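# Place cup carrier upright inside standing paper bag

## Task

Set the cup carrier inside the paper bag, resting flat and upright on the bag's floor, with the bag left upright and open on the table, its rim raised along the whole edge. It only counts if everything stays that way without the robot holding it. At the end, release the carrier and move the grippers away.

## Robot and tools

Robot: two arms, left_arm and right_arm, each ending in a parallel gripper. Everything is in one scene frame with its origin on the table surface midway between the arms. +z is up, +x reaches out over the table, and left_arm sits on the +y side. The names left and right are just labels and do not match image sides. On each gripper the fingers point along its local +z and close along its local y. The reported end_effector_position is the spot between the finger pads, roughly 1 cm behind the tips.

Row format (used by every moving tool): one flat list of 16 numbers covering both arms, even if only one moves: left x, y, z, qw, qx, qy, qz, opening, then right x, y, z, qw, qx, qy, qz, opening. x, y, z are an absolute target position in metres in the scene frame; the quaternion is an absolute target orientation, w first, also in the scene frame. Opening runs from -1 (closed) to +1 (fully open, 0.094 m). To keep an arm still, resend the exact position and quaternion from the last result taken before it was meant to stay, plus its intended opening; to hold an orientation, repeat the same quaternion in every row rather than copying the possibly drifted reported one.

execute_actions(actions): actions is a list of up to 15 actions; each action is a list of up to 15 rows, one row per control step of 1/30 s. If an action has fewer than 15 rows its final row is repeated to fill 15 steps. An empty list just returns state and images. Each target must lie within 0.6 m of that gripper's pose at the start of the action along each of the gripper's own axes, or the action is rejected for both arms; a malformed action, or a first action failing this check against the last reported state, rejects the whole call. Each step, the controller clips the commanded pose to within 70 mm and 16 degrees of the measured pose and uses damped inverse kinematics, favouring position over orientation. A far target therefore takes several actions, and after an action the arm only continues to its last clipped pose, so send the remainder next.

move(target, speed, blocking): target is one 16-number row as above, an absolute pose per arm. Both grippers travel straight lines that finish together, lasting 0.5 to 10 s; anything longer is cut off at 10 s before arrival. speed is the path's top speed in m/s, 0.002 to 0.5, default 0.25; rotation is capped at twice that in rad/s. Paths ignore obstacles and the other arm. Grippers lag, wander, and may exceed speed, most when the arm is nearly extended. Faster contacts hit harder, and aiming further past a contact presses harder. The opening is applied at the start. With blocking=false the result comes after 0.5 s while motion continues; until a result shows the end, use wait or stop before new rows or moves. The extra 'move:' line reports how it ended (done, off_target, moving, held, fault) and which limits acted: limits=paced means the pose was clipped, limits=held means a safety check blocked steps and the arm may then lurch faster than speed. An ending naming one arm means the other finished fine. Per-gripper distance to target is also listed.

wait(seconds): 0 to 10 s; arms keep their last command; a running move continues and the wait returns early when it ends. stop(): brakes a running move; it needs braking distance and the fingers keep moving. zoom_image(camera, region): camera is cam_high, cam_left_wrist or cam_right_wrist; region is [x0, y0, x1, y1] in image pixels from the top-left, at most 504 by 504. finished_scene(scene): pass the current scene's number; it ends the scene irreversibly after the robot holds the last command, and reports success.

Results: the state line lists each gripper's position and quaternion (printed positions can be off, more at long reach). 'Hand target' lines show where the controller is currently driving each gripper. 'pose unreachable' means a clearance check altered or blocked that arm's command. grip_measured is the finger opening on the command scale; the last Joint positions value is the opening in metres. Readings can be off by about 1 mm per gripper. Arms often finish a centimetre or more short of the commanded pose, usually low. Joint ranges (rad), base to gripper: waist -2.618 to 3.054, shoulder 0.000 to 3.142, elbow 0.000 to 3.142, wrist pitch -1.571 to 1.571, wrist yaw -1.571 to 1.571, wrist roll -2.094 to 2.094. Elbows cannot fully straighten.

Gripping: to hold something, command an opening below grip_measured, about 0.03 below for a firm hold, less for a lighter one. Pads push about 50 to 62 N, less on parts under roughly 2 mm thick, with a brief spike at first contact.

Cameras: cam_high is a fixed 504x504 pinhole view from above; the two wrist cameras are 504x504 fisheye views riding on each hand. Calibration (K, distortion, T_world_to_cam) is provided and may be slightly off; changed values appear in later results.

Heat: carrying load warms motors. MOTOR HOT appears at 75 °C; 90 °C halts that arm for 10 s; 100 °C makes the arm go limp and drop. Such stops appear as OVER-TEMPERATURE FAULT lines. Any FAULT line can cut short a wait, move or action.

Avoid: knocking or placing rigid items off the table, arms colliding or pushing each other, drops, slips, slams and heavy pushing. Brief external tugs on held parts or pushes on loose objects may occur. Smooth, quick, low-effort motion is preferred.

Each tool is called after ">>>" by a JSON object that holds its "api" and its "payload", one argument or row to a line.

## Session

>>> {"api": "execute_actions", "payload": {
  "actions": []
}}

Scene clock: 0.00 s.
left_arm: end_effector_position=(+0.6682, +0.3267, +0.1779) grip_measured=+1.000 end_effector_quat_wxyz=(+0.732, +0.217, +0.623, +0.168) | right_arm: end_effector_position=(+0.3978, -0.5686, +0.1249) grip_measured=+1.000 end_effector_quat_wxyz=(+0.409, +0.530, +0.598, +0.440)
Joint positions: left_arm=[0.123 2.436 1.586 0.985 0.311 0.519 0.094] | right_arm=[-1.046  1.952  1.088  0.221 -1.091  0.961  0.094]
Joint velocities: left_arm=[ 0.017  0.002 -0.007 -0.037 -0.007 -0.037  0.   ] | right_arm=[-0.002  0.007  0.007 -0.022 -0.066 -0.022  0.   ]
Hand target (left_arm): +0.669, +0.327, +0.178; +0.731, +0.215, +0.626, +0.165
Hand target (right_arm): +0.399, -0.570, +0.133; +0.419, +0.519, +0.602, +0.439
camera_calibration (this result's frames):
cam_left_wrist: T_world_to_cam=[[-0.00401926, -0.785812, -0.618453, 0.3779], [-0.520833, 0.529595, -0.669524, 0.329535], [0.853649, 0.319419, -0.411405, -0.502218], [0, 0, 0, 1]] pos_world=[0.601869, 0.282856, 0.24773]
cam_right_wrist: T_world_to_cam=[[-0.249049, -0.0653188, -0.966286, 0.180132], [-0.544601, 0.834483, 0.0839551, 0.724319], [0.800865, 0.547149, -0.243399, 0.140032], [0, 0, 0, 1]] pos_world=[0.32718, -0.669284, 0.147333]

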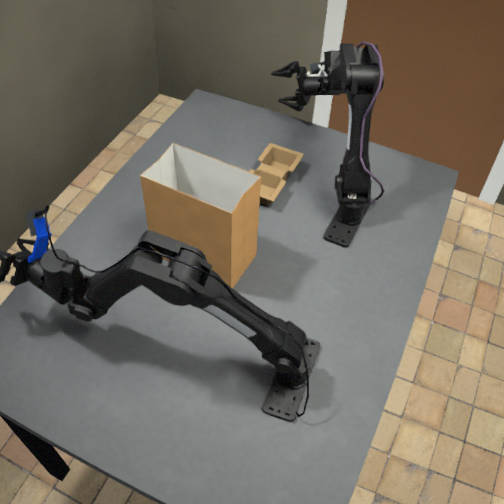

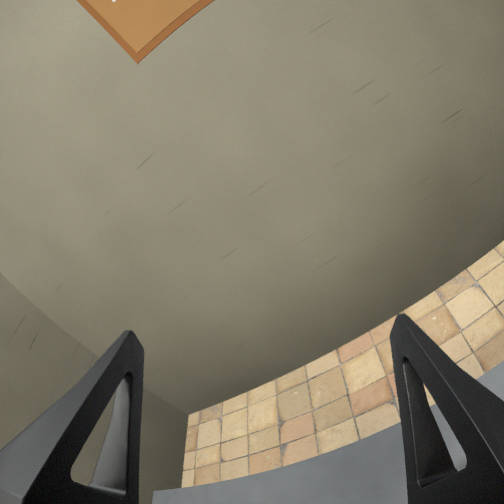

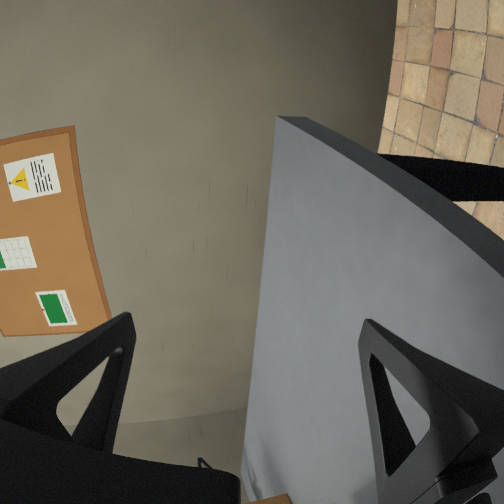

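>>> {"api": "zoom_image", "payload": {
  "camera": "cam_high",
  "region": [130, 130, 320, 300]
}}

Region (130, 130, 320, 300) of cam_high's 504x504 image, scaled by 2.653, with more detail than that image has; it fills the top 451 rows of this view, and the rest is white.

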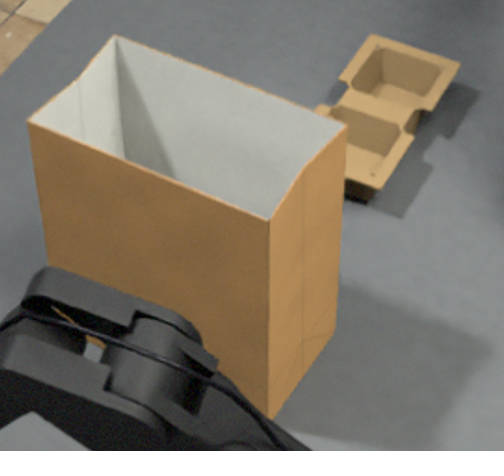

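>>> {"api": "move", "payload": {
  "target": [0.265, 0.16, 0.06, 0.3462, 0.5199, 0.7424, -0.2424, -1, 0.305, -0.274, 0.13, 0, 0.7145, 0.6997, 0, 1],
  "speed": 0.3
}}

Scene clock: 48.07 s.
left_arm: end_effector_position=(+0.2701, +0.1616, +0.0546) grip_measured=-0.993 end_effector_quat_wxyz=(+0.340, +0.515, +0.753, -0.231) | right_arm: end_effector_position=(+0.2983, -0.2741, +0.1201) grip_measured=+1.000 end_effector_quat_wxyz=(-0.008, +0.719, +0.695, +0.005)
Joint positions: left_arm=[ 0.104  1.477  0.649 -0.531  0.826  1.291  0.   ] | right_arm=[-0.075  1.501  1.207 -1.283 -0.018  1.497  0.094]
Joint velocities: left_arm=[-0.017  0.002 -0.002 -0.037 -0.022 -0.022 -0.   ] | right_arm=[ 0.017  0.007 -0.002 -0.022 -0.007  0.037  0.   ]
Hand target (left_arm): +0.263, +0.158, +0.057; +0.340, +0.518, +0.748, -0.238
Hand target (right_arm): +0.303, -0.276, +0.126; +0.000, +0.720, +0.694, +0.001
Off the commanded pose (left_arm): 0.008 m, 2 deg.
Off the commanded pose (right_arm): 0.012 m, 1 deg.
move: off_target (right_arm)
camera_calibration (this result's frames):
cam_left_wrist: T_world_to_cam=[[-0.951803, -0.293797, -0.0880596, 0.317853], [-0.282063, 0.951229, -0.124913, -0.0352258], [0.120464, -0.0940539, -0.988252, 0.135952], [0, 0, 0, 1]] pos_world=[0.27622, 0.139679, 0.157945]
cam_right_wrist: T_world_to_cam=[[-0.999683, 0.0170815, -0.0185158, 0.302604], [0.00599949, 0.875286, 0.483568, 0.223746], [0.0244667, 0.483303, -0.875111, 0.347386], [0, 0, 0, 1]] pos_world=[0.292666, -0.368903, 0.201408]

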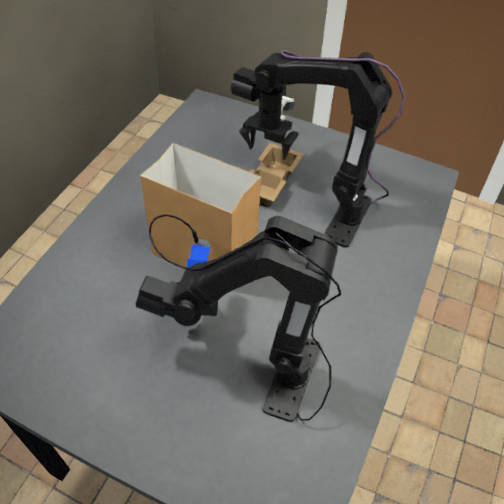

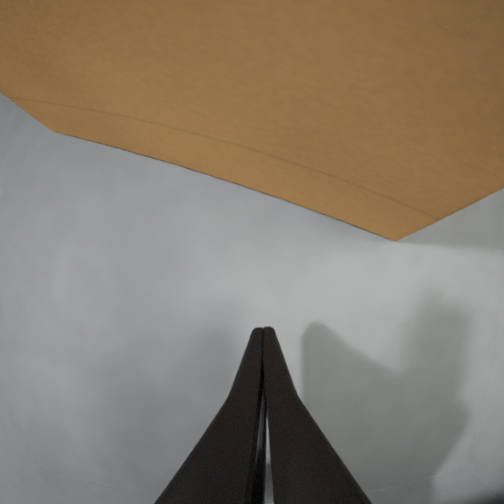

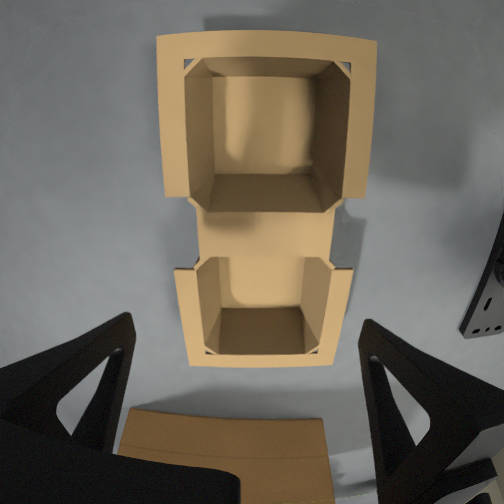

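>>> {"api": "execute_actions", "payload": {
  "actions": []
}}

Scene clock: 60.17 s.
left_arm: end_effector_position=(+0.2697, +0.1616, +0.0545) grip_measured=-0.993 end_effector_quat_wxyz=(+0.339, +0.515, +0.753, -0.231) | right_arm: end_effector_position=(+0.2979, -0.2741, +0.1201) grip_measured=+1.000 end_effector_quat_wxyz=(-0.009, +0.720, +0.694, +0.004)
Joint positions: left_arm=[ 0.104  1.477  0.649 -0.534  0.826  1.292  0.   ] | right_arm=[-0.075  1.501  1.207 -1.285 -0.018  1.499  0.094]
Joint velocities: left_arm=[-0.012 -0.007 -0.012  0.066 -0.007 -0.007  0.   ] | right_arm=[ 0.012  0.007  0.007  0.007  0.022 -0.11   0.   ]
Hand target (left_arm): +0.263, +0.158, +0.057; +0.340, +0.518, +0.748, -0.238
Hand target (right_arm): +0.303, -0.276, +0.126; +0.000, +0.720, +0.694, +0.001
Off the commanded pose (left_arm): 0.007 m, 2 deg.
Off the commanded pose (right_arm): 0.012 m, 1 deg.
camera_calibration (this result's frames):
cam_left_wrist: T_world_to_cam=[[-0.952186, -0.292877, -0.0869716, 0.317288], [-0.281332, 0.951537, -0.124213, -0.0356128], [0.119136, -0.0938055, -0.988437, 0.136265], [0, 0, 0, 1]] pos_world=[0.275864, 0.139596, 0.15786]
cam_right_wrist: T_world_to_cam=[[-0.999677, 0.0189813, -0.0169263, 0.302548], [0.00843709, 0.875381, 0.48336, 0.223095], [0.0239917, 0.483061, -0.875258, 0.347503], [0, 0, 0, 1]] pos_world=[0.292231, -0.368901, 0.20144]

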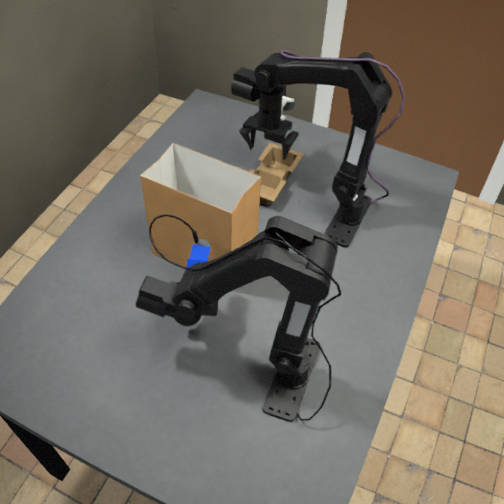

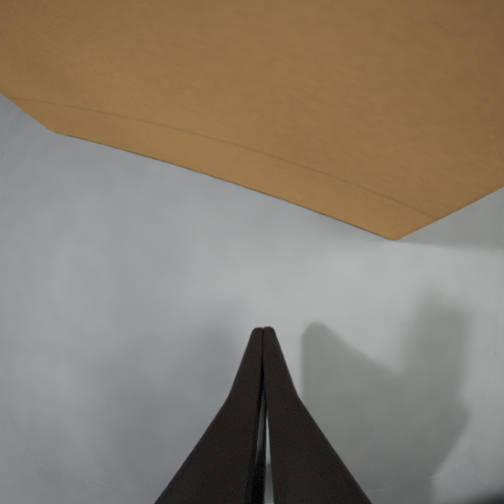

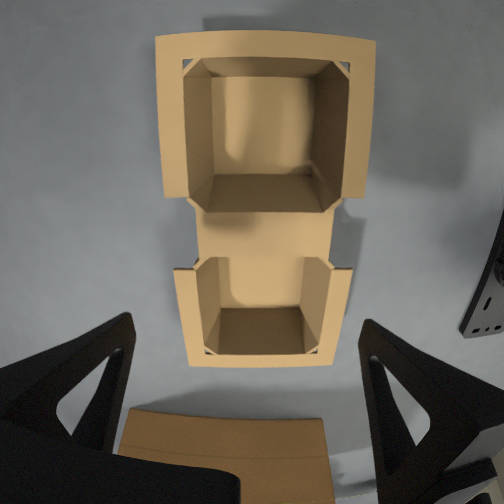

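>>> {"api": "move", "payload": {
  "target": [0.243,0.112,0.036,0.3462,0.5199,0.7424,-0.2424,-1, 0.289,-0.293,0.082,0,0.7145,0.6997,0,1],
  "speed": 0.08
}}

Scene clock: 81.63 s.
left_arm: end_effector_position=(+0.2485, +0.1160, +0.0340) grip_measured=-0.993 end_effector_quat_wxyz=(+0.344, +0.521, +0.745, -0.237) | right_arm: end_effector_position=(+0.2925, -0.2884, +0.0832) grip_measured=+1.000 end_effector_quat_wxyz=(-0.006, +0.714, +0.701, +0.005)
Joint positions: left_arm=[-0.095  1.407  0.458 -0.221  0.784  1.038  0.   ] | right_arm=[-0.133  1.501  1.06  -1.133 -0.016  1.423  0.094]
Joint velocities: left_arm=[ 0.002 -0.002 -0.007  0.037  0.007 -0.051 -0.001] | right_arm=[ 0.002 -0.002 -0.002 -0.022 -0.051 -0.051  0.   ]
Hand target (left_arm): +0.244, +0.113, +0.035; +0.346, +0.520, +0.743, -0.242
Hand target (right_arm): +0.289, -0.293, +0.082; +0.000, +0.714, +0.700, -0.000
Off the commanded pose (left_arm): 0.007 m, 1 deg.
Off the commanded pose (right_arm): 0.006 m, 1 deg.
move: done
camera_calibration (this result's frames):
cam_left_wrist: T_world_to_cam=[[-0.956655, -0.276309, -0.0919976, 0.281382], [-0.262409, 0.954867, -0.139179, -0.00536958], [0.126302, -0.109005, -0.985985, 0.114089], [0, 0, 0, 1]] pos_world=[0.253367, 0.0953121, 0.13763]
cam_right_wrist: T_world_to_cam=[[-0.999755, 0.00100469, -0.0221165, 0.292018], [-0.00976176, 0.876616, 0.481092, 0.259334], [0.019871, 0.48119, -0.876391, 0.322969], [0, 0, 0, 1]] pos_world=[0.28806, -0.383039, 0.164742]

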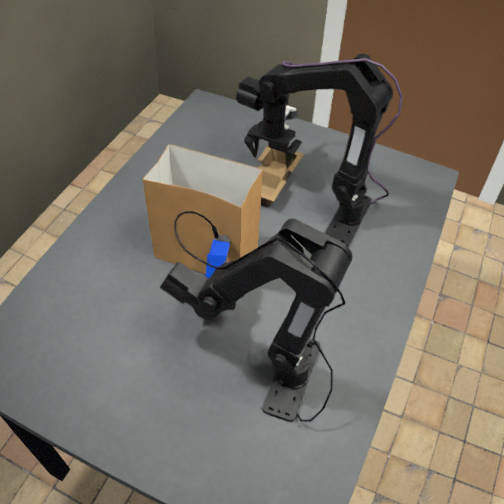

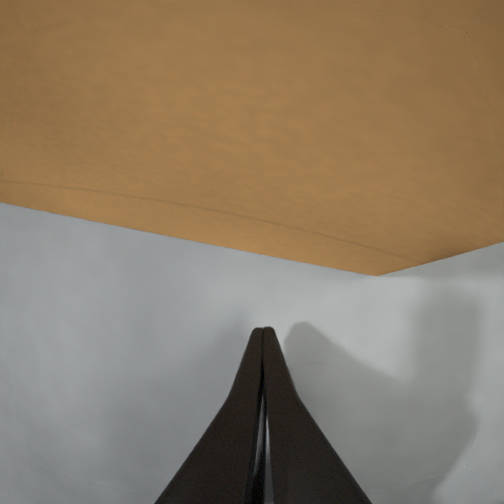

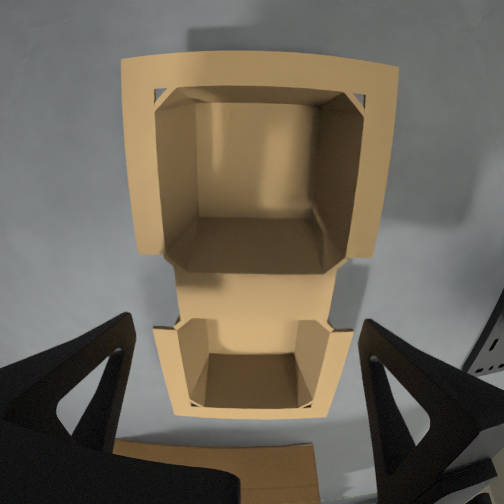

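>>> {"api": "zoom_image", "payload": {
  "camera": "cam_high",
  "region": [120, 120, 320, 320]
}}

Region (120, 120, 320, 320) of cam_high's 504x504 image, scaled by 2.520, with more detail than that image has.

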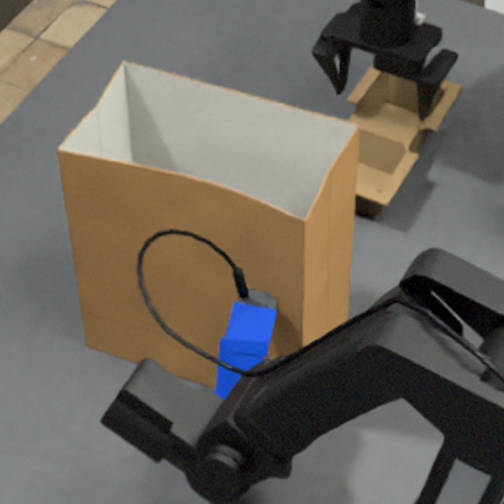

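>>> {"api": "move", "payload": {
  "target": [0.243,0.075,0.036,0.3462,0.5199,0.7424,-0.2424,-1, 0.285,-0.297,0.064,0,0.7145,0.6997,0,1],
  "speed": 0.03
}}

Scene clock: 110.23 s.
left_arm: end_effector_position=(+0.2472, +0.0777, +0.0327) grip_measured=-0.993 end_effector_quat_wxyz=(+0.341, +0.521, +0.745, -0.240) | right_arm: end_effector_position=(+0.2888, -0.2924, +0.0665) grip_measured=+1.000 end_effector_quat_wxyz=(-0.005, +0.713, +0.701, +0.007)
Joint positions: left_arm=[-0.286  1.407  0.427 -0.044  0.7    0.811  0.   ] | right_arm=[-0.152  1.501  0.992 -1.061 -0.016  1.403  0.094]
Joint velocities: left_arm=[-0.017  0.007 -0.002 -0.007 -0.066 -0.066 -0.001] | right_arm=[ 0.002  0.007  0.002  0.037  0.022 -0.051  0.   ]
Hand target (left_arm): +0.243, +0.076, +0.036; +0.346, +0.520, +0.742, -0.242
Hand target (right_arm): +0.285, -0.297, +0.064; +0.000, +0.714, +0.700, +0.000
Off the commanded pose (left_arm): 0.006 m, 1 deg.
Off the commanded pose (right_arm): 0.006 m, 1 deg.
move: done
camera_calibration (this result's frames):
cam_left_wrist: T_world_to_cam=[[-0.958566, -0.271793, -0.0853171, 0.269341], [-0.258741, 0.95598, -0.138404, 0.029688], [0.119179, -0.110595, -0.986694, 0.110741], [0, 0, 0, 1]] pos_world=[0.252664, 0.0570711, 0.136356]
cam_right_wrist: T_world_to_cam=[[-0.999655, 0.000237532, -0.026254, 0.287947], [-0.0124182, 0.876758, 0.480772, 0.271678], [0.0231326, 0.480932, -0.876452, 0.309376], [0, 0, 0, 1]] pos_world=[0.284064, -0.387053, 0.148098]

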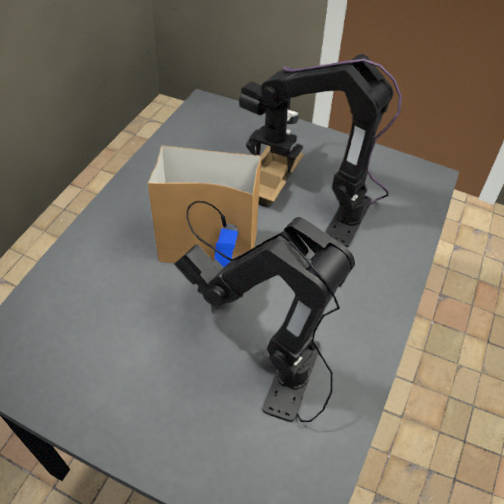

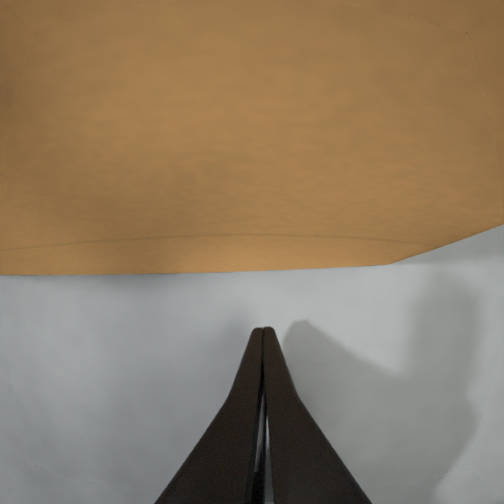

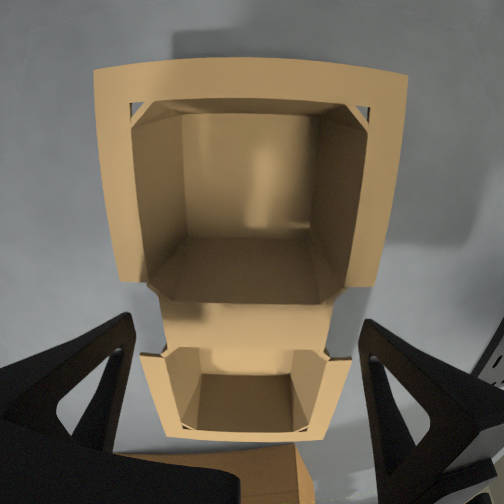

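>>> {"api": "move", "payload": {
  "target": [0.243,0.016,0.036,0.3462,0.5199,0.7424,-0.2424,-1, 0.285,-0.299,0.034,0,0.7145,0.6997,0,1],
  "speed": 0.03
}}

Scene clock: 122.40 s.
left_arm: end_effector_position=(+0.2422, +0.0204, +0.0361) grip_measured=-0.993 end_effector_quat_wxyz=(+0.347, +0.523, +0.741, -0.239) | right_arm: end_effector_position=(+0.2900, -0.2944, +0.0410) grip_measured=+1.000 end_effector_quat_wxyz=(+0.002, +0.713, +0.701, +0.012)
Joint positions: left_arm=[-0.556  1.442  0.427  0.162  0.542  0.545  0.   ] | right_arm=[-0.159  1.524  0.906 -0.936 -0.017  1.395  0.094]
Joint velocities: left_arm=[-0.007 -0.017 -0.012  0.007 -0.022 -0.007  0.001] | right_arm=[-0.027 -0.002 -0.002 -0.022 -0.007 -0.022  0.   ]
Hand target (left_arm): +0.244, +0.017, +0.036; +0.346, +0.520, +0.742, -0.242
Hand target (right_arm): +0.285, -0.299, +0.034; +0.000, +0.714, +0.700, +0.000
Off the commanded pose (left_arm): 0.004 m, 1 deg.
Off the commanded pose (right_arm): 0.010 m, 1 deg.
move: done
camera_calibration (this result's frames):
cam_left_wrist: T_world_to_cam=[[-0.957821, -0.270676, -0.096501, 0.249478], [-0.255155, 0.955554, -0.147693, 0.0831136], [0.132189, -0.116841, -0.984314, 0.105298], [0, 0, 0, 1]] pos_world=[0.246243, 0.000411358, 0.139996]
cam_right_wrist: T_world_to_cam=[[-0.999076, 0.000145712, -0.0429843, 0.288973], [-0.0204508, 0.877953, 0.47831, 0.288492], [0.0378079, 0.478747, -0.877139, 0.283078], [0, 0, 0, 1]] pos_world=[0.283903, -0.388847, 0.122732]

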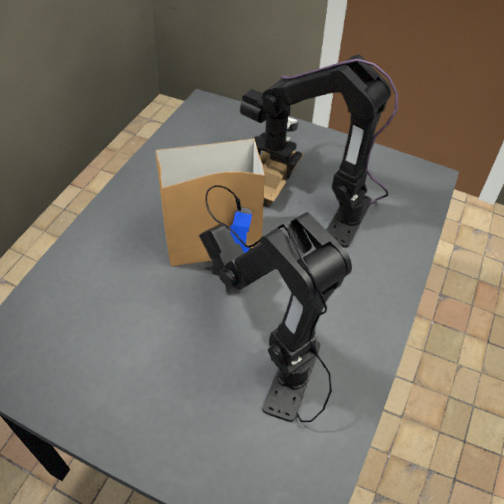

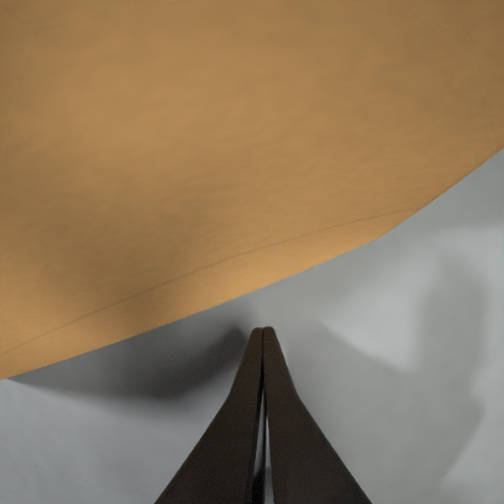

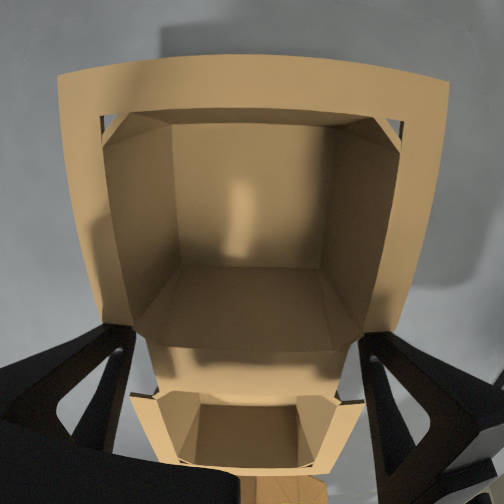

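>>> {"api": "move", "payload": {
  "target": [0.215,0.085,0.06,0.3462,0.5199,0.7424,-0.2424,-1, 0.285,-0.299,0.034,0,0.7145,0.6997,0,0.64],
  "speed": 0.1
}}

>>> {"api": "move", "payload": {
  "target": [0.12,0.40,0.22,0.086,-0.698,0.709,0.056,-1, 0.285,-0.299,0.034,0,0.7145,0.6997,0,0.565],
  "speed": 0.25
}}

Scene clock: 130.23 s.
left_arm: end_effector_position=(+0.2190, +0.0843, +0.0552) grip_measured=-0.993 end_effector_quat_wxyz=(+0.343, +0.518, +0.748, -0.234) | right_arm: end_effector_position=(+0.2909, -0.2946, +0.0410) grip_measured=+0.649 end_effector_quat_wxyz=(+0.004, +0.713, +0.701, +0.013)
Joint positions: left_arm=[-0.292  1.162  0.384 -0.231  0.686  0.795  0.   ] | right_arm=[-0.159  1.524  0.906 -0.932 -0.017  1.395  0.077]
Joint velocities: left_arm=[ 0.002 -0.012 -0.002 -0.037 -0.022  0.037  0.001] | right_arm=[ 0.002 -0.002 -0.017 -0.007  0.037 -0.051 -0.001]
Hand target (left_arm): +0.215, +0.084, +0.059; +0.346, +0.520, +0.742, -0.243
Hand target (right_arm): +0.285, -0.299, +0.034; +0.000, +0.714, +0.700, +0.000
Off the commanded pose (left_arm): 0.006 m, 1 deg.
Off the commanded pose (right_arm): 0.010 m, 2 deg.
move: done
camera_calibration (this result's frames):
cam_left_wrist: T_world_to_cam=[[-0.954564, -0.283863, -0.0907111, 0.246398], [-0.270667, 0.953212, -0.134634, 0.021844], [0.124685, -0.103964, -0.986735, 0.135269], [0, 0, 0, 1]] pos_world=[0.22425, 0.0631846, 0.158766]
cam_right_wrist: T_world_to_cam=[[-0.998907, -0.000649772, -0.0467342, 0.289774], [-0.0229147, 0.878294, 0.477572, 0.28951], [0.0407361, 0.478121, -0.877349, 0.282118], [0, 0, 0, 1]] pos_world=[0.284599, -0.388973, 0.122796]

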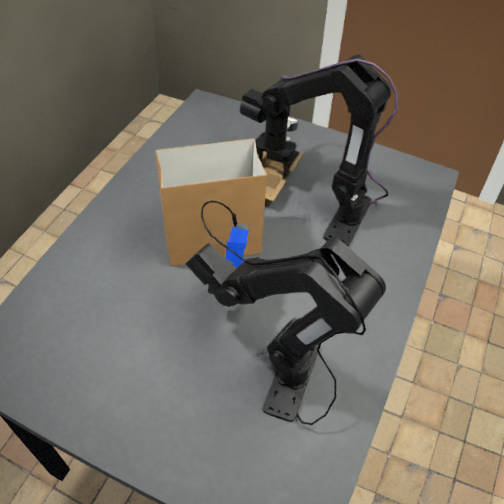

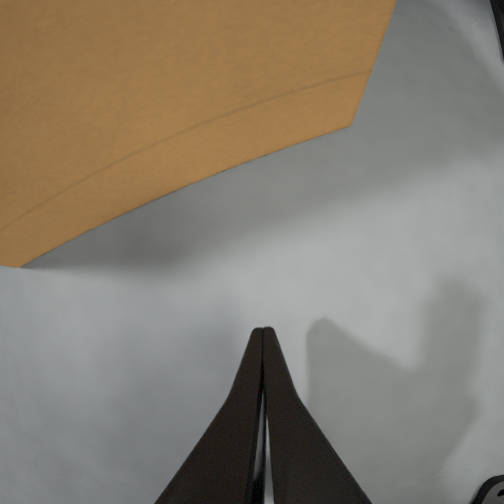

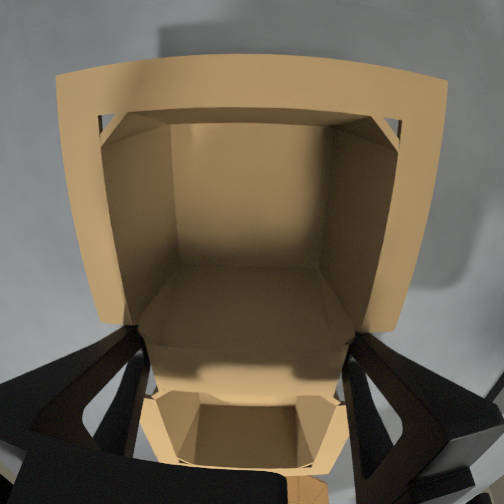

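Scene clock: 136.33 s.
left_arm: end_effector_position=(+0.1211, +0.3904, +0.2161) grip_measured=-0.993 end_effector_quat_wxyz=(+0.090, -0.693, +0.714, +0.042) | right_arm: end_effector_position=(+0.2910, -0.2945, +0.0410) grip_measured=+0.589 end_effector_quat_wxyz=(+0.004, +0.713, +0.701, +0.013)
Joint positions: left_arm=[ 0.745  1.138  1.312 -1.56  -0.073 -0.708  0.   ] | right_arm=[-0.159  1.524  0.906 -0.932 -0.017  1.395  0.075]
Joint velocities: left_arm=[-0.002 -0.027 -0.017  0.007  0.022 -0.051  0.001] | right_arm=[ 0.017  0.007 -0.012 -0.007  0.007  0.022  0.   ]
Hand target (left_arm): +0.118, +0.395, +0.221; -0.090, +0.700, -0.707, -0.051
Hand target (right_arm): +0.285, -0.299, +0.034; +0.000, +0.714, +0.700, +0.000
Off the commanded pose (left_arm): 0.010 m, 2 deg.
Off the commanded pose (right_arm): 0.010 m, 2 deg.
move: done
camera_calibration (this result's frames):
cam_left_wrist: T_world_to_cam=[[0.988281, -0.146827, 0.0417415, -0.0629734], [-0.147916, -0.853624, 0.499447, 0.278672], [-0.0377007, -0.499768, -0.865338, 0.486025], [0, 0, 0, 1]] pos_world=[0.121779, 0.471535, 0.284023]
cam_right_wrist: T_world_to_cam=[[-0.998886, -0.000643627, -0.0471814, 0.289894], [-0.0231355, 0.87815, 0.477826, 0.289479], [0.0411248, 0.478385, -0.877187, 0.282051], [0, 0, 0, 1]] pos_world=[0.284669, -0.388949, 0.122768]

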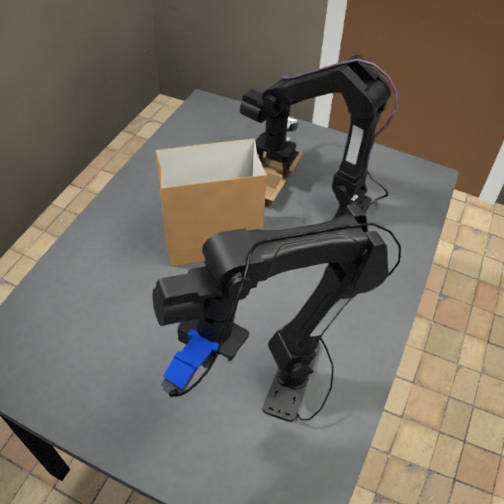

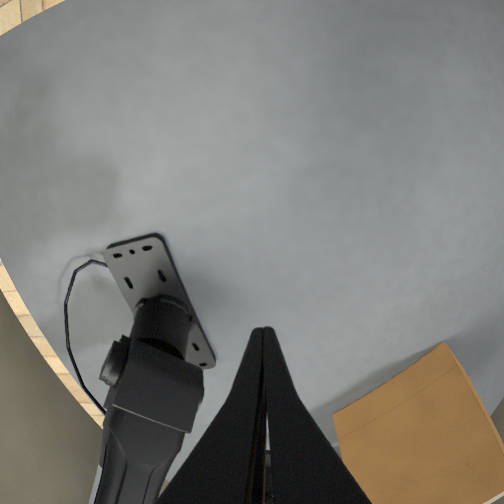

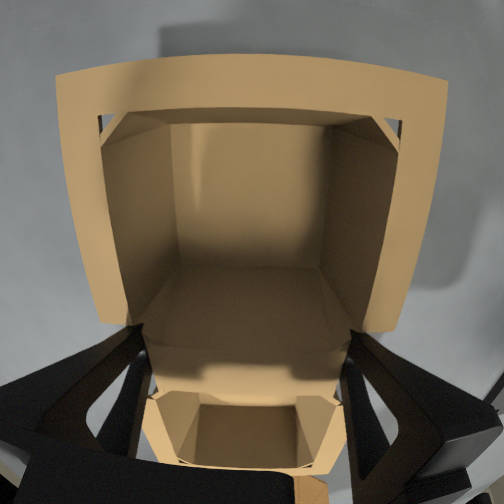

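>>> {"api": "zoom_image", "payload": {
  "camera": "cam_high",
  "region": [140, 120, 290, 270]
}}

Region (140, 120, 290, 270) of cam_high's 504x504 image, scaled by 3.360, with more detail than that image has.

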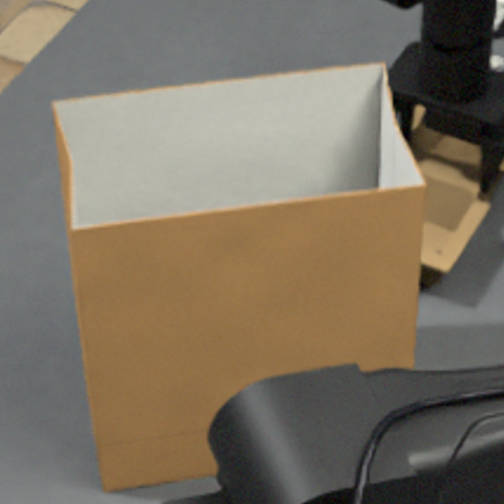

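>>> {"api": "move", "payload": {
  "target": [0.12,0.40,0.22,0.086,-0.698,0.709,0.056,-1, 0.285,-0.31,0.10,0,0.7145,0.6997,0,0.558],
  "speed": 0.12
}}

>>> {"api": "move", "payload": {
  "target": [0.12,0.40,0.22,0.086,-0.698,0.709,0.056,-1, 0.28,-0.26,0.40,0.3984,-0.0400,0.9162,0.0174,0.558],
  "speed": 0.3
}}

Scene clock: 174.20 s.
left_arm: end_effector_position=(+0.1215, +0.3942, +0.2155) grip_measured=-0.993 end_effector_quat_wxyz=(+0.083, -0.695, +0.713, +0.046) | right_arm: end_effector_position=(+0.2800, -0.3036, +0.0869) grip_measured=+0.589 end_effector_quat_wxyz=(-0.019, +0.714, +0.700, -0.004)
Joint positions: left_arm=[ 0.748  1.159  1.323 -1.562 -0.083 -0.71   0.   ] | right_arm=[-0.204  1.494  1.067 -1.181 -0.015  1.352  0.075]
Joint velocities: left_arm=[-0.007  0.002 -0.002 -0.022 -0.022 -0.022  0.   ] | right_arm=[ 0.012 -0.017  0.002  0.022 -0.066  0.007  0.   ]
Hand target (left_arm): +0.120, +0.400, +0.220; -0.086, +0.698, -0.709, -0.056
Hand target (right_arm): +0.285, -0.310, +0.099; +0.000, +0.715, +0.699, -0.000
Off the commanded pose (left_arm): 0.007 m, 1 deg.
Off the commanded pose (right_arm): 0.015 m, 2 deg.
move: off_target (right_arm)
camera_calibration (this result's frames):
cam_left_wrist: T_world_to_cam=[[0.989784, -0.140061, 0.0266395, -0.0622842], [-0.134309, -0.853315, 0.503801, 0.279609], [-0.0478308, -0.502232, -0.863409, 0.48927], [0, 0, 0, 1]] pos_world=[0.122604, 0.475598, 0.283232]
cam_right_wrist: T_world_to_cam=[[-0.999956, 0.00141939, 0.00928424, 0.2771], [0.00576154, 0.87337, 0.487023, 0.264943], [-0.0074173, 0.487055, -0.87334, 0.342963], [0, 0, 0, 1]] pos_world=[0.278106, -0.398828, 0.167917]

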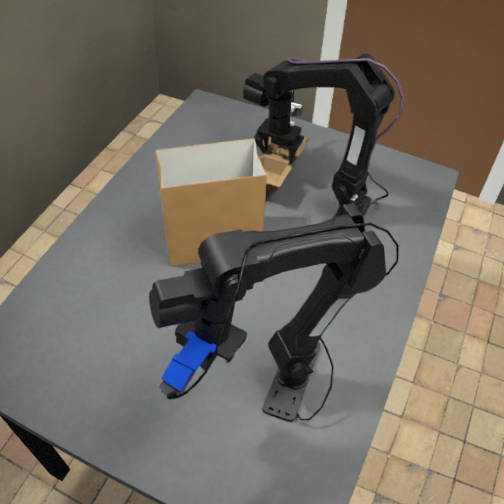

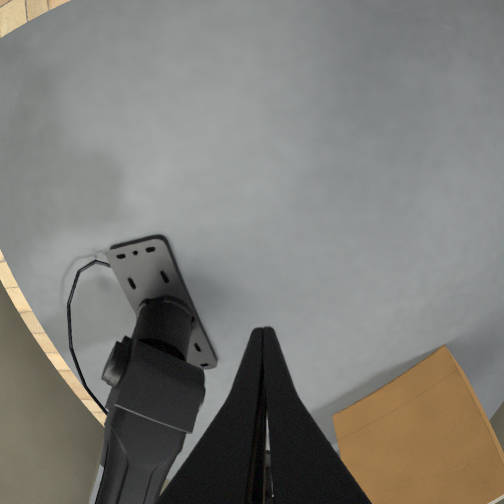

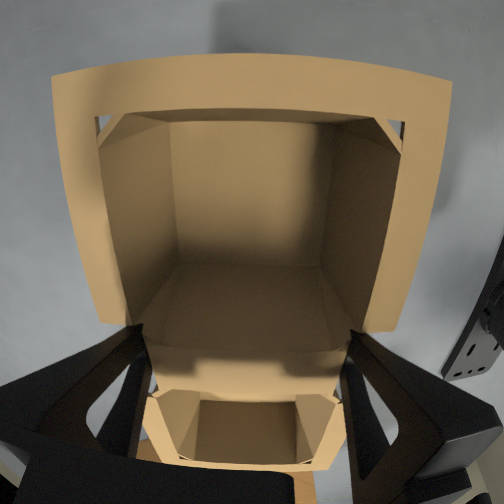

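Scene clock: 177.97 s.
left_arm: end_effector_position=(+0.1215, +0.3942, +0.2155) grip_measured=-0.993 end_effector_quat_wxyz=(+0.083, -0.695, +0.713, +0.046) | right_arm: end_effector_position=(+0.2770, -0.2600, +0.3901) grip_measured=+0.589 end_effector_quat_wxyz=(+0.386, -0.040, +0.921, +0.021)
Joint positions: left_arm=[ 0.748  1.159  1.323 -1.562 -0.083 -0.71   0.   ] | right_arm=[-0.181  1.146  1.865 -1.521 -0.222 -0.211  0.075]
Joint velocities: left_arm=[ 0.002 -0.012 -0.017  0.051 -0.022 -0.007  0.001] | right_arm=[ 0.007  0.002 -0.012  0.007 -0.037 -0.022 -0.   ]
Hand target (left_arm): +0.120, +0.400, +0.220; -0.086, +0.698, -0.709, -0.056
Hand target (right_arm): +0.278, -0.260, +0.400; +0.398, -0.043, +0.916, +0.022
Off the commanded pose (left_arm): 0.007 m, 1 deg.
Off the commanded pose (right_arm): 0.010 m, 2 deg.
move: done
camera_calibration (this result's frames):
cam_left_wrist: T_world_to_cam=[[0.989784, -0.140061, 0.0266395, -0.0622842], [-0.134309, -0.853315, 0.503801, 0.279609], [-0.0478308, -0.502232, -0.863409, 0.48927], [0, 0, 0, 1]] pos_world=[0.122604, 0.475598, 0.283232]
cam_right_wrist: T_world_to_cam=[[0.118902, -0.992829, -0.0123778, -0.288792], [-0.94675, -0.109609, -0.302738, 0.39548], [0.29921, 0.0477147, -0.952993, 0.418388], [0, 0, 0, 1]] pos_world=[0.283573, -0.263336, 0.514873]

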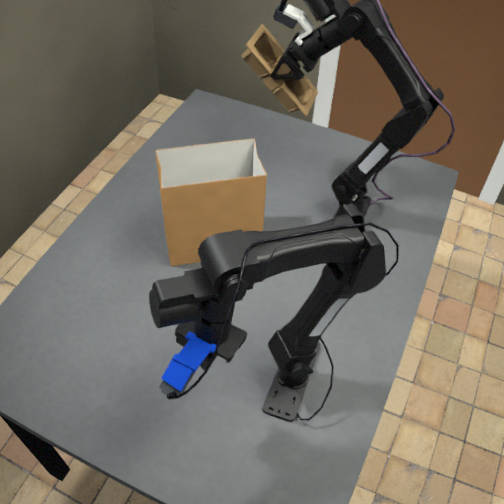

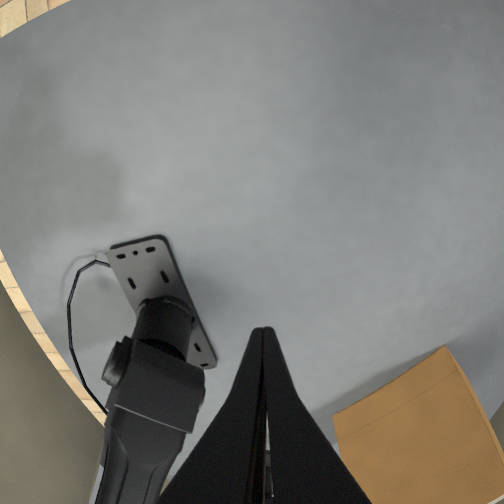

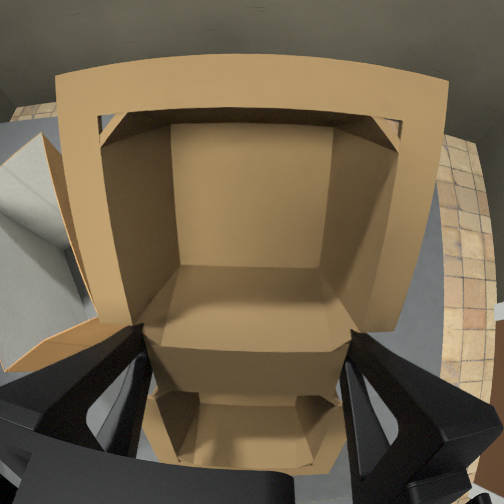

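>>> {"api": "move", "payload": {
  "target": [0.12,0.40,0.22,0.086,-0.698,0.709,0.056,-1, 0.347,-0.031,0.405,0.3787,-0.2872,0.8709,0.1249,0.558],
  "speed": 0.2
}}

Scene clock: 184.13 s.
left_arm: end_effector_position=(+0.1215, +0.3942, +0.2155) grip_measured=-0.993 end_effector_quat_wxyz=(+0.083, -0.695, +0.713, +0.046) | right_arm: end_effector_position=(+0.3466, -0.0379, +0.3940) grip_measured=+0.589 end_effector_quat_wxyz=(+0.358, -0.282, +0.882, +0.120)
Joint positions: left_arm=[ 0.748  1.159  1.323 -1.562 -0.083 -0.71   0.   ] | right_arm=[ 0.643  1.597  2.205 -1.405 -0.016 -0.003  0.075]
Joint velocities: left_arm=[-0.002 -0.007 -0.007 -0.007 -0.037 -0.022 -0.   ] | right_arm=[-0.022 -0.017  0.012  0.022 -0.022 -0.066 -0.001]
Hand target (left_arm): +0.120, +0.400, +0.220; -0.086, +0.698, -0.709, -0.056
Hand target (right_arm): +0.345, -0.034, +0.407; +0.375, -0.286, +0.872, +0.128
Off the commanded pose (left_arm): 0.007 m, 1 deg.
Off the commanded pose (right_arm): 0.013 m, 3 deg.
move: off_target (right_arm)
camera_calibration (this result's frames):
cam_left_wrist: T_world_to_cam=[[0.989784, -0.140061, 0.0266395, -0.0622842], [-0.134309, -0.853315, 0.503801, 0.279609], [-0.0478308, -0.502232, -0.863409, 0.48927], [0, 0, 0, 1]] pos_world=[0.122604, 0.475598, 0.283232]
cam_right_wrist: T_world_to_cam=[[0.605946, -0.795391, -0.0135315, -0.23738], [-0.765013, -0.577971, -0.284086, 0.398878], [0.218138, 0.182492, -0.958703, 0.426151], [0, 0, 0, 1]] pos_world=[0.356026, -0.0360388, 0.518656]

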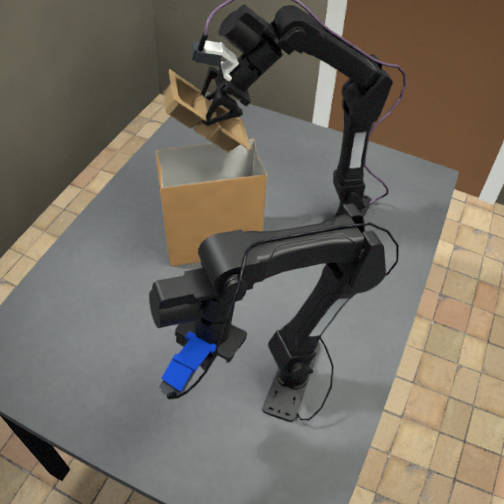

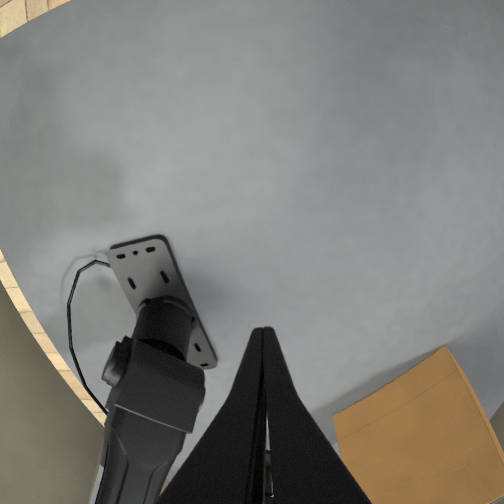

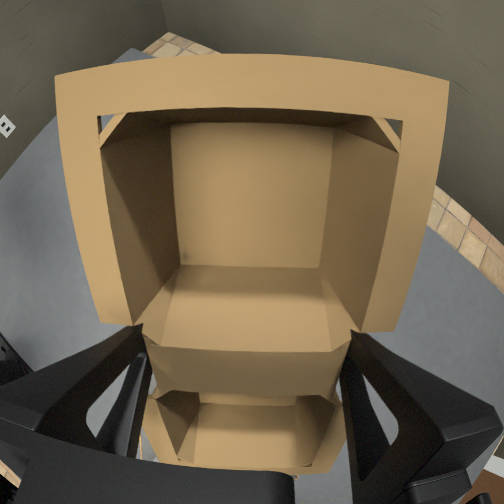

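>>> {"api": "zoom_image", "payload": {
  "camera": "cam_right_wrist",
  "region": [90, 320, 410, 504]
}}

>>> {"api": "zoom_image", "payload": {
  "camera": "cam_high",
  "region": [130, 50, 300, 220]
}}

Region (90, 320, 410, 504) of cam_right_wrist's 504x504 image, scaled by 1.575, with more detail than that image has; it fills the top 290 rows of this view, and the rest is white.

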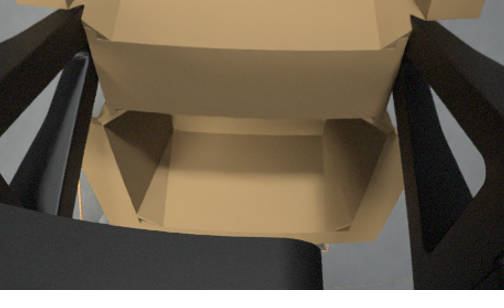

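Region (130, 50, 300, 220) of cam_high's 504x504 image, scaled by 2.965, with more detail than that image has.

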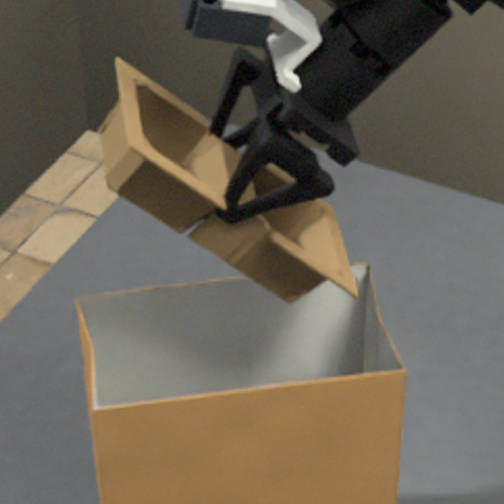

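>>> {"api": "move", "payload": {
  "target": [0.12,0.40,0.22,0.086,-0.698,0.709,0.056,-1, 0.329,-0.015,0.392,0.3787,-0.2872,0.8709,0.1249,0.558],
  "speed": 0.06
}}

>>> {"api": "zoom_image", "payload": {
  "camera": "cam_right_wrist",
  "region": [90, 320, 410, 504]
}}

Scene clock: 211.97 s.
left_arm: end_effector_position=(+0.1215, +0.3942, +0.2155) grip_measured=-0.993 end_effector_quat_wxyz=(+0.083, -0.695, +0.713, +0.046) | right_arm: end_effector_position=(+0.3317, -0.0145, +0.3842) grip_measured=+0.589 end_effector_quat_wxyz=(+0.363, -0.291, +0.877, +0.121)
Joint positions: left_arm=[ 0.748  1.159  1.323 -1.562 -0.083 -0.71   0.   ] | right_arm=[ 0.751  1.553  2.093 -1.328  0.052  0.054  0.075]
Joint velocities: left_arm=[ 0.002  0.002  0.012 -0.007  0.022  0.095 -0.   ] | right_arm=[ 0.017 -0.012 -0.002 -0.007  0.081 -0.022  0.   ]
Hand target (left_arm): +0.120, +0.400, +0.220; -0.086, +0.698, -0.709, -0.056
Hand target (right_arm): +0.329, -0.016, +0.392; +0.378, -0.287, +0.871, +0.125
Off the commanded pose (left_arm): 0.007 m, 1 deg.
Off the commanded pose (right_arm): 0.008 m, 2 deg.
move: done
camera_calibration (this result's frames):
cam_left_wrist: T_world_to_cam=[[0.989784, -0.140061, 0.0266395, -0.0622842], [-0.134309, -0.853315, 0.503801, 0.279609], [-0.0478308, -0.502232, -0.863409, 0.48927], [0, 0, 0, 1]] pos_world=[0.122604, 0.475598, 0.283232]
cam_right_wrist: T_world_to_cam=[[0.621716, -0.783226, -0.00516982, -0.218079], [-0.749422, -0.592938, -0.294605, 0.396865], [0.227677, 0.187035, -0.955605, 0.411498], [0, 0, 0, 1]] pos_world=[0.339314, -0.0124537, 0.509021]

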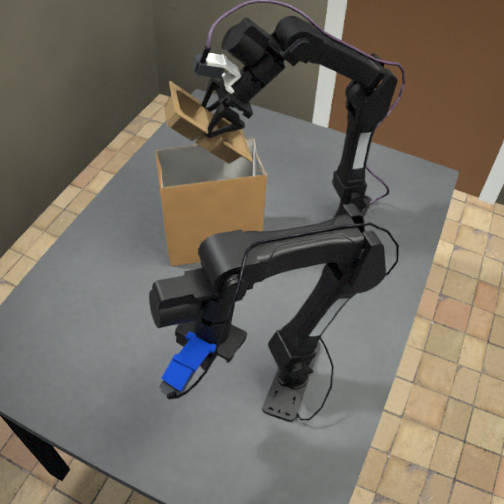

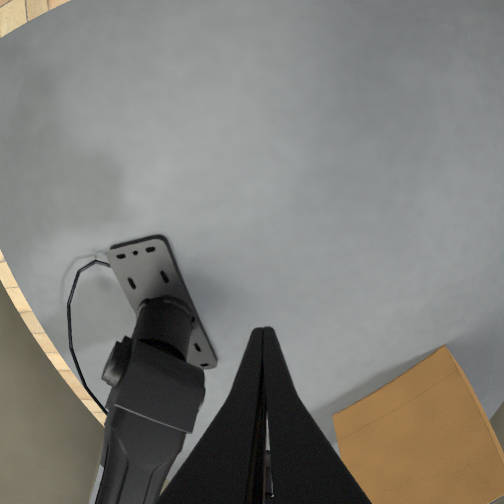

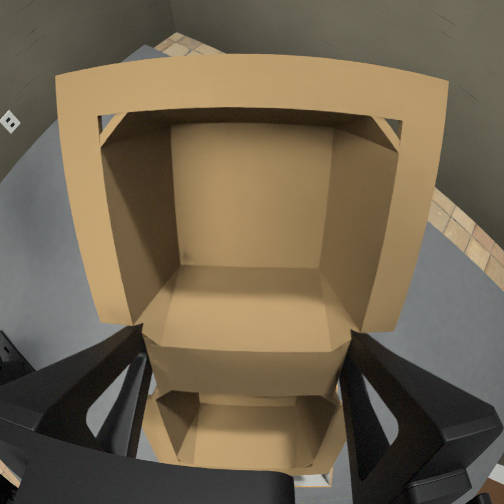

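Region (90, 320, 410, 504) of cam_right_wrist's 504x504 image, scaled by 1.575, with more detail than that image has; it fills the top 290 rows of this view, and the rest is white.

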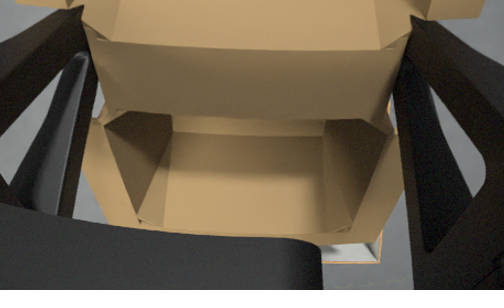

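>>> {"api": "move", "payload": {
  "target": [0.12,0.40,0.22,0.086,-0.698,0.709,0.056,-1, 0.333,-0.023,0.358,0.3787,-0.2872,0.8709,0.1249,0.558],
  "speed": 0.06
}}

>>> {"api": "zoom_image", "payload": {
  "camera": "cam_right_wrist",
  "region": [90, 320, 410, 504]
}}

Scene clock: 223.57 s.
left_arm: end_effector_position=(+0.1215, +0.3942, +0.2155) grip_measured=-0.993 end_effector_quat_wxyz=(+0.083, -0.695, +0.713, +0.046) | right_arm: end_effector_position=(+0.3336, -0.0195, +0.3497) grip_measured=+0.589 end_effector_quat_wxyz=(+0.363, -0.290, +0.877, +0.119)
Joint positions: left_arm=[ 0.748  1.159  1.323 -1.562 -0.083 -0.71   0.   ] | right_arm=[ 0.734  1.444  1.817 -1.161  0.046  0.042  0.075]
Joint velocities: left_arm=[-0.002  0.002 -0.012  0.022  0.051  0.022  0.001] | right_arm=[ 0.002 -0.012 -0.017 -0.022 -0.066  0.037  0.   ]
Hand target (left_arm): +0.120, +0.400, +0.220; -0.086, +0.698, -0.709, -0.056
Hand target (right_arm): +0.333, -0.023, +0.357; +0.378, -0.288, +0.871, +0.125
Off the commanded pose (left_arm): 0.007 m, 1 deg.
Off the commanded pose (right_arm): 0.009 m, 2 deg.
move: done
camera_calibration (this result's frames):
cam_left_wrist: T_world_to_cam=[[0.989784, -0.140061, 0.0266395, -0.0622842], [-0.134309, -0.853315, 0.503801, 0.279609], [-0.0478308, -0.502232, -0.863409, 0.48927], [0, 0, 0, 1]] pos_world=[0.122604, 0.475598, 0.283232]
cam_right_wrist: T_world_to_cam=[[0.61871, -0.785619, -0.000852304, -0.223979], [-0.751094, -0.591201, -0.293835, 0.385497], [0.230339, 0.182439, -0.955856, 0.378091], [0, 0, 0, 1]] pos_world=[0.341034, -0.017034, 0.474482]

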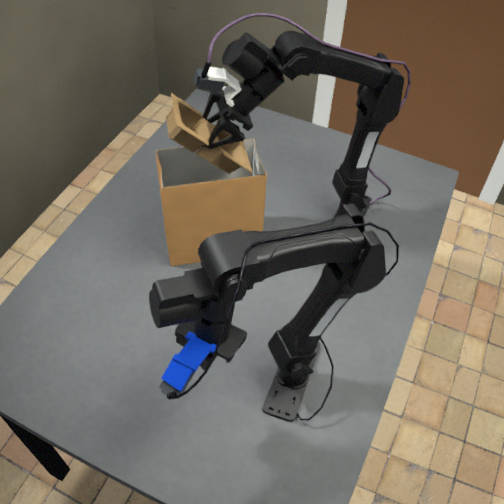

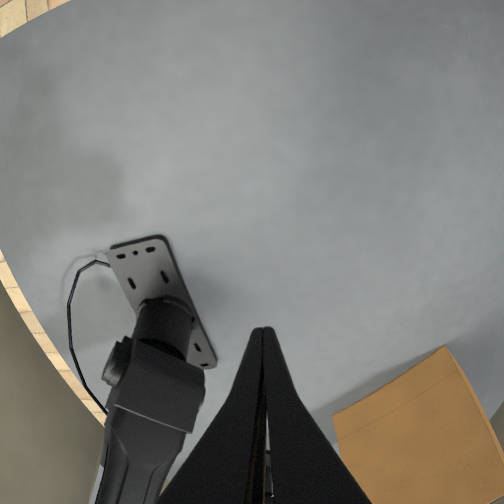

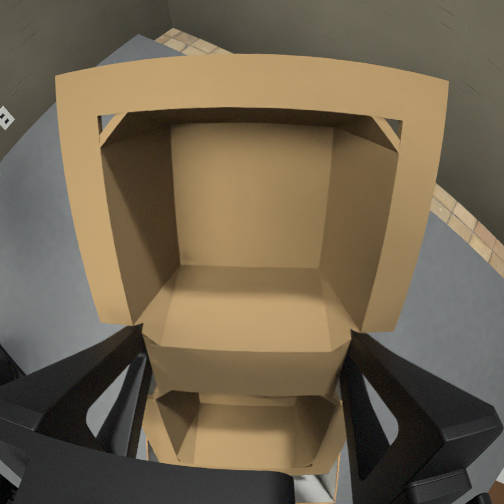

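Region (90, 320, 410, 504) of cam_right_wrist's 504x504 image, scaled by 1.575, with more detail than that image has; it fills the top 290 rows of this view, and the rest is white.

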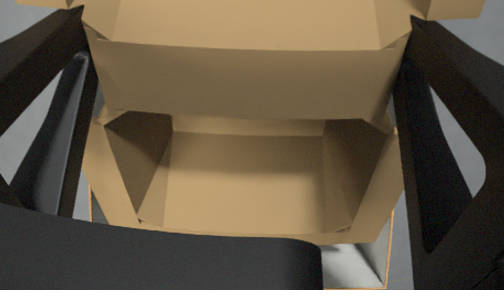

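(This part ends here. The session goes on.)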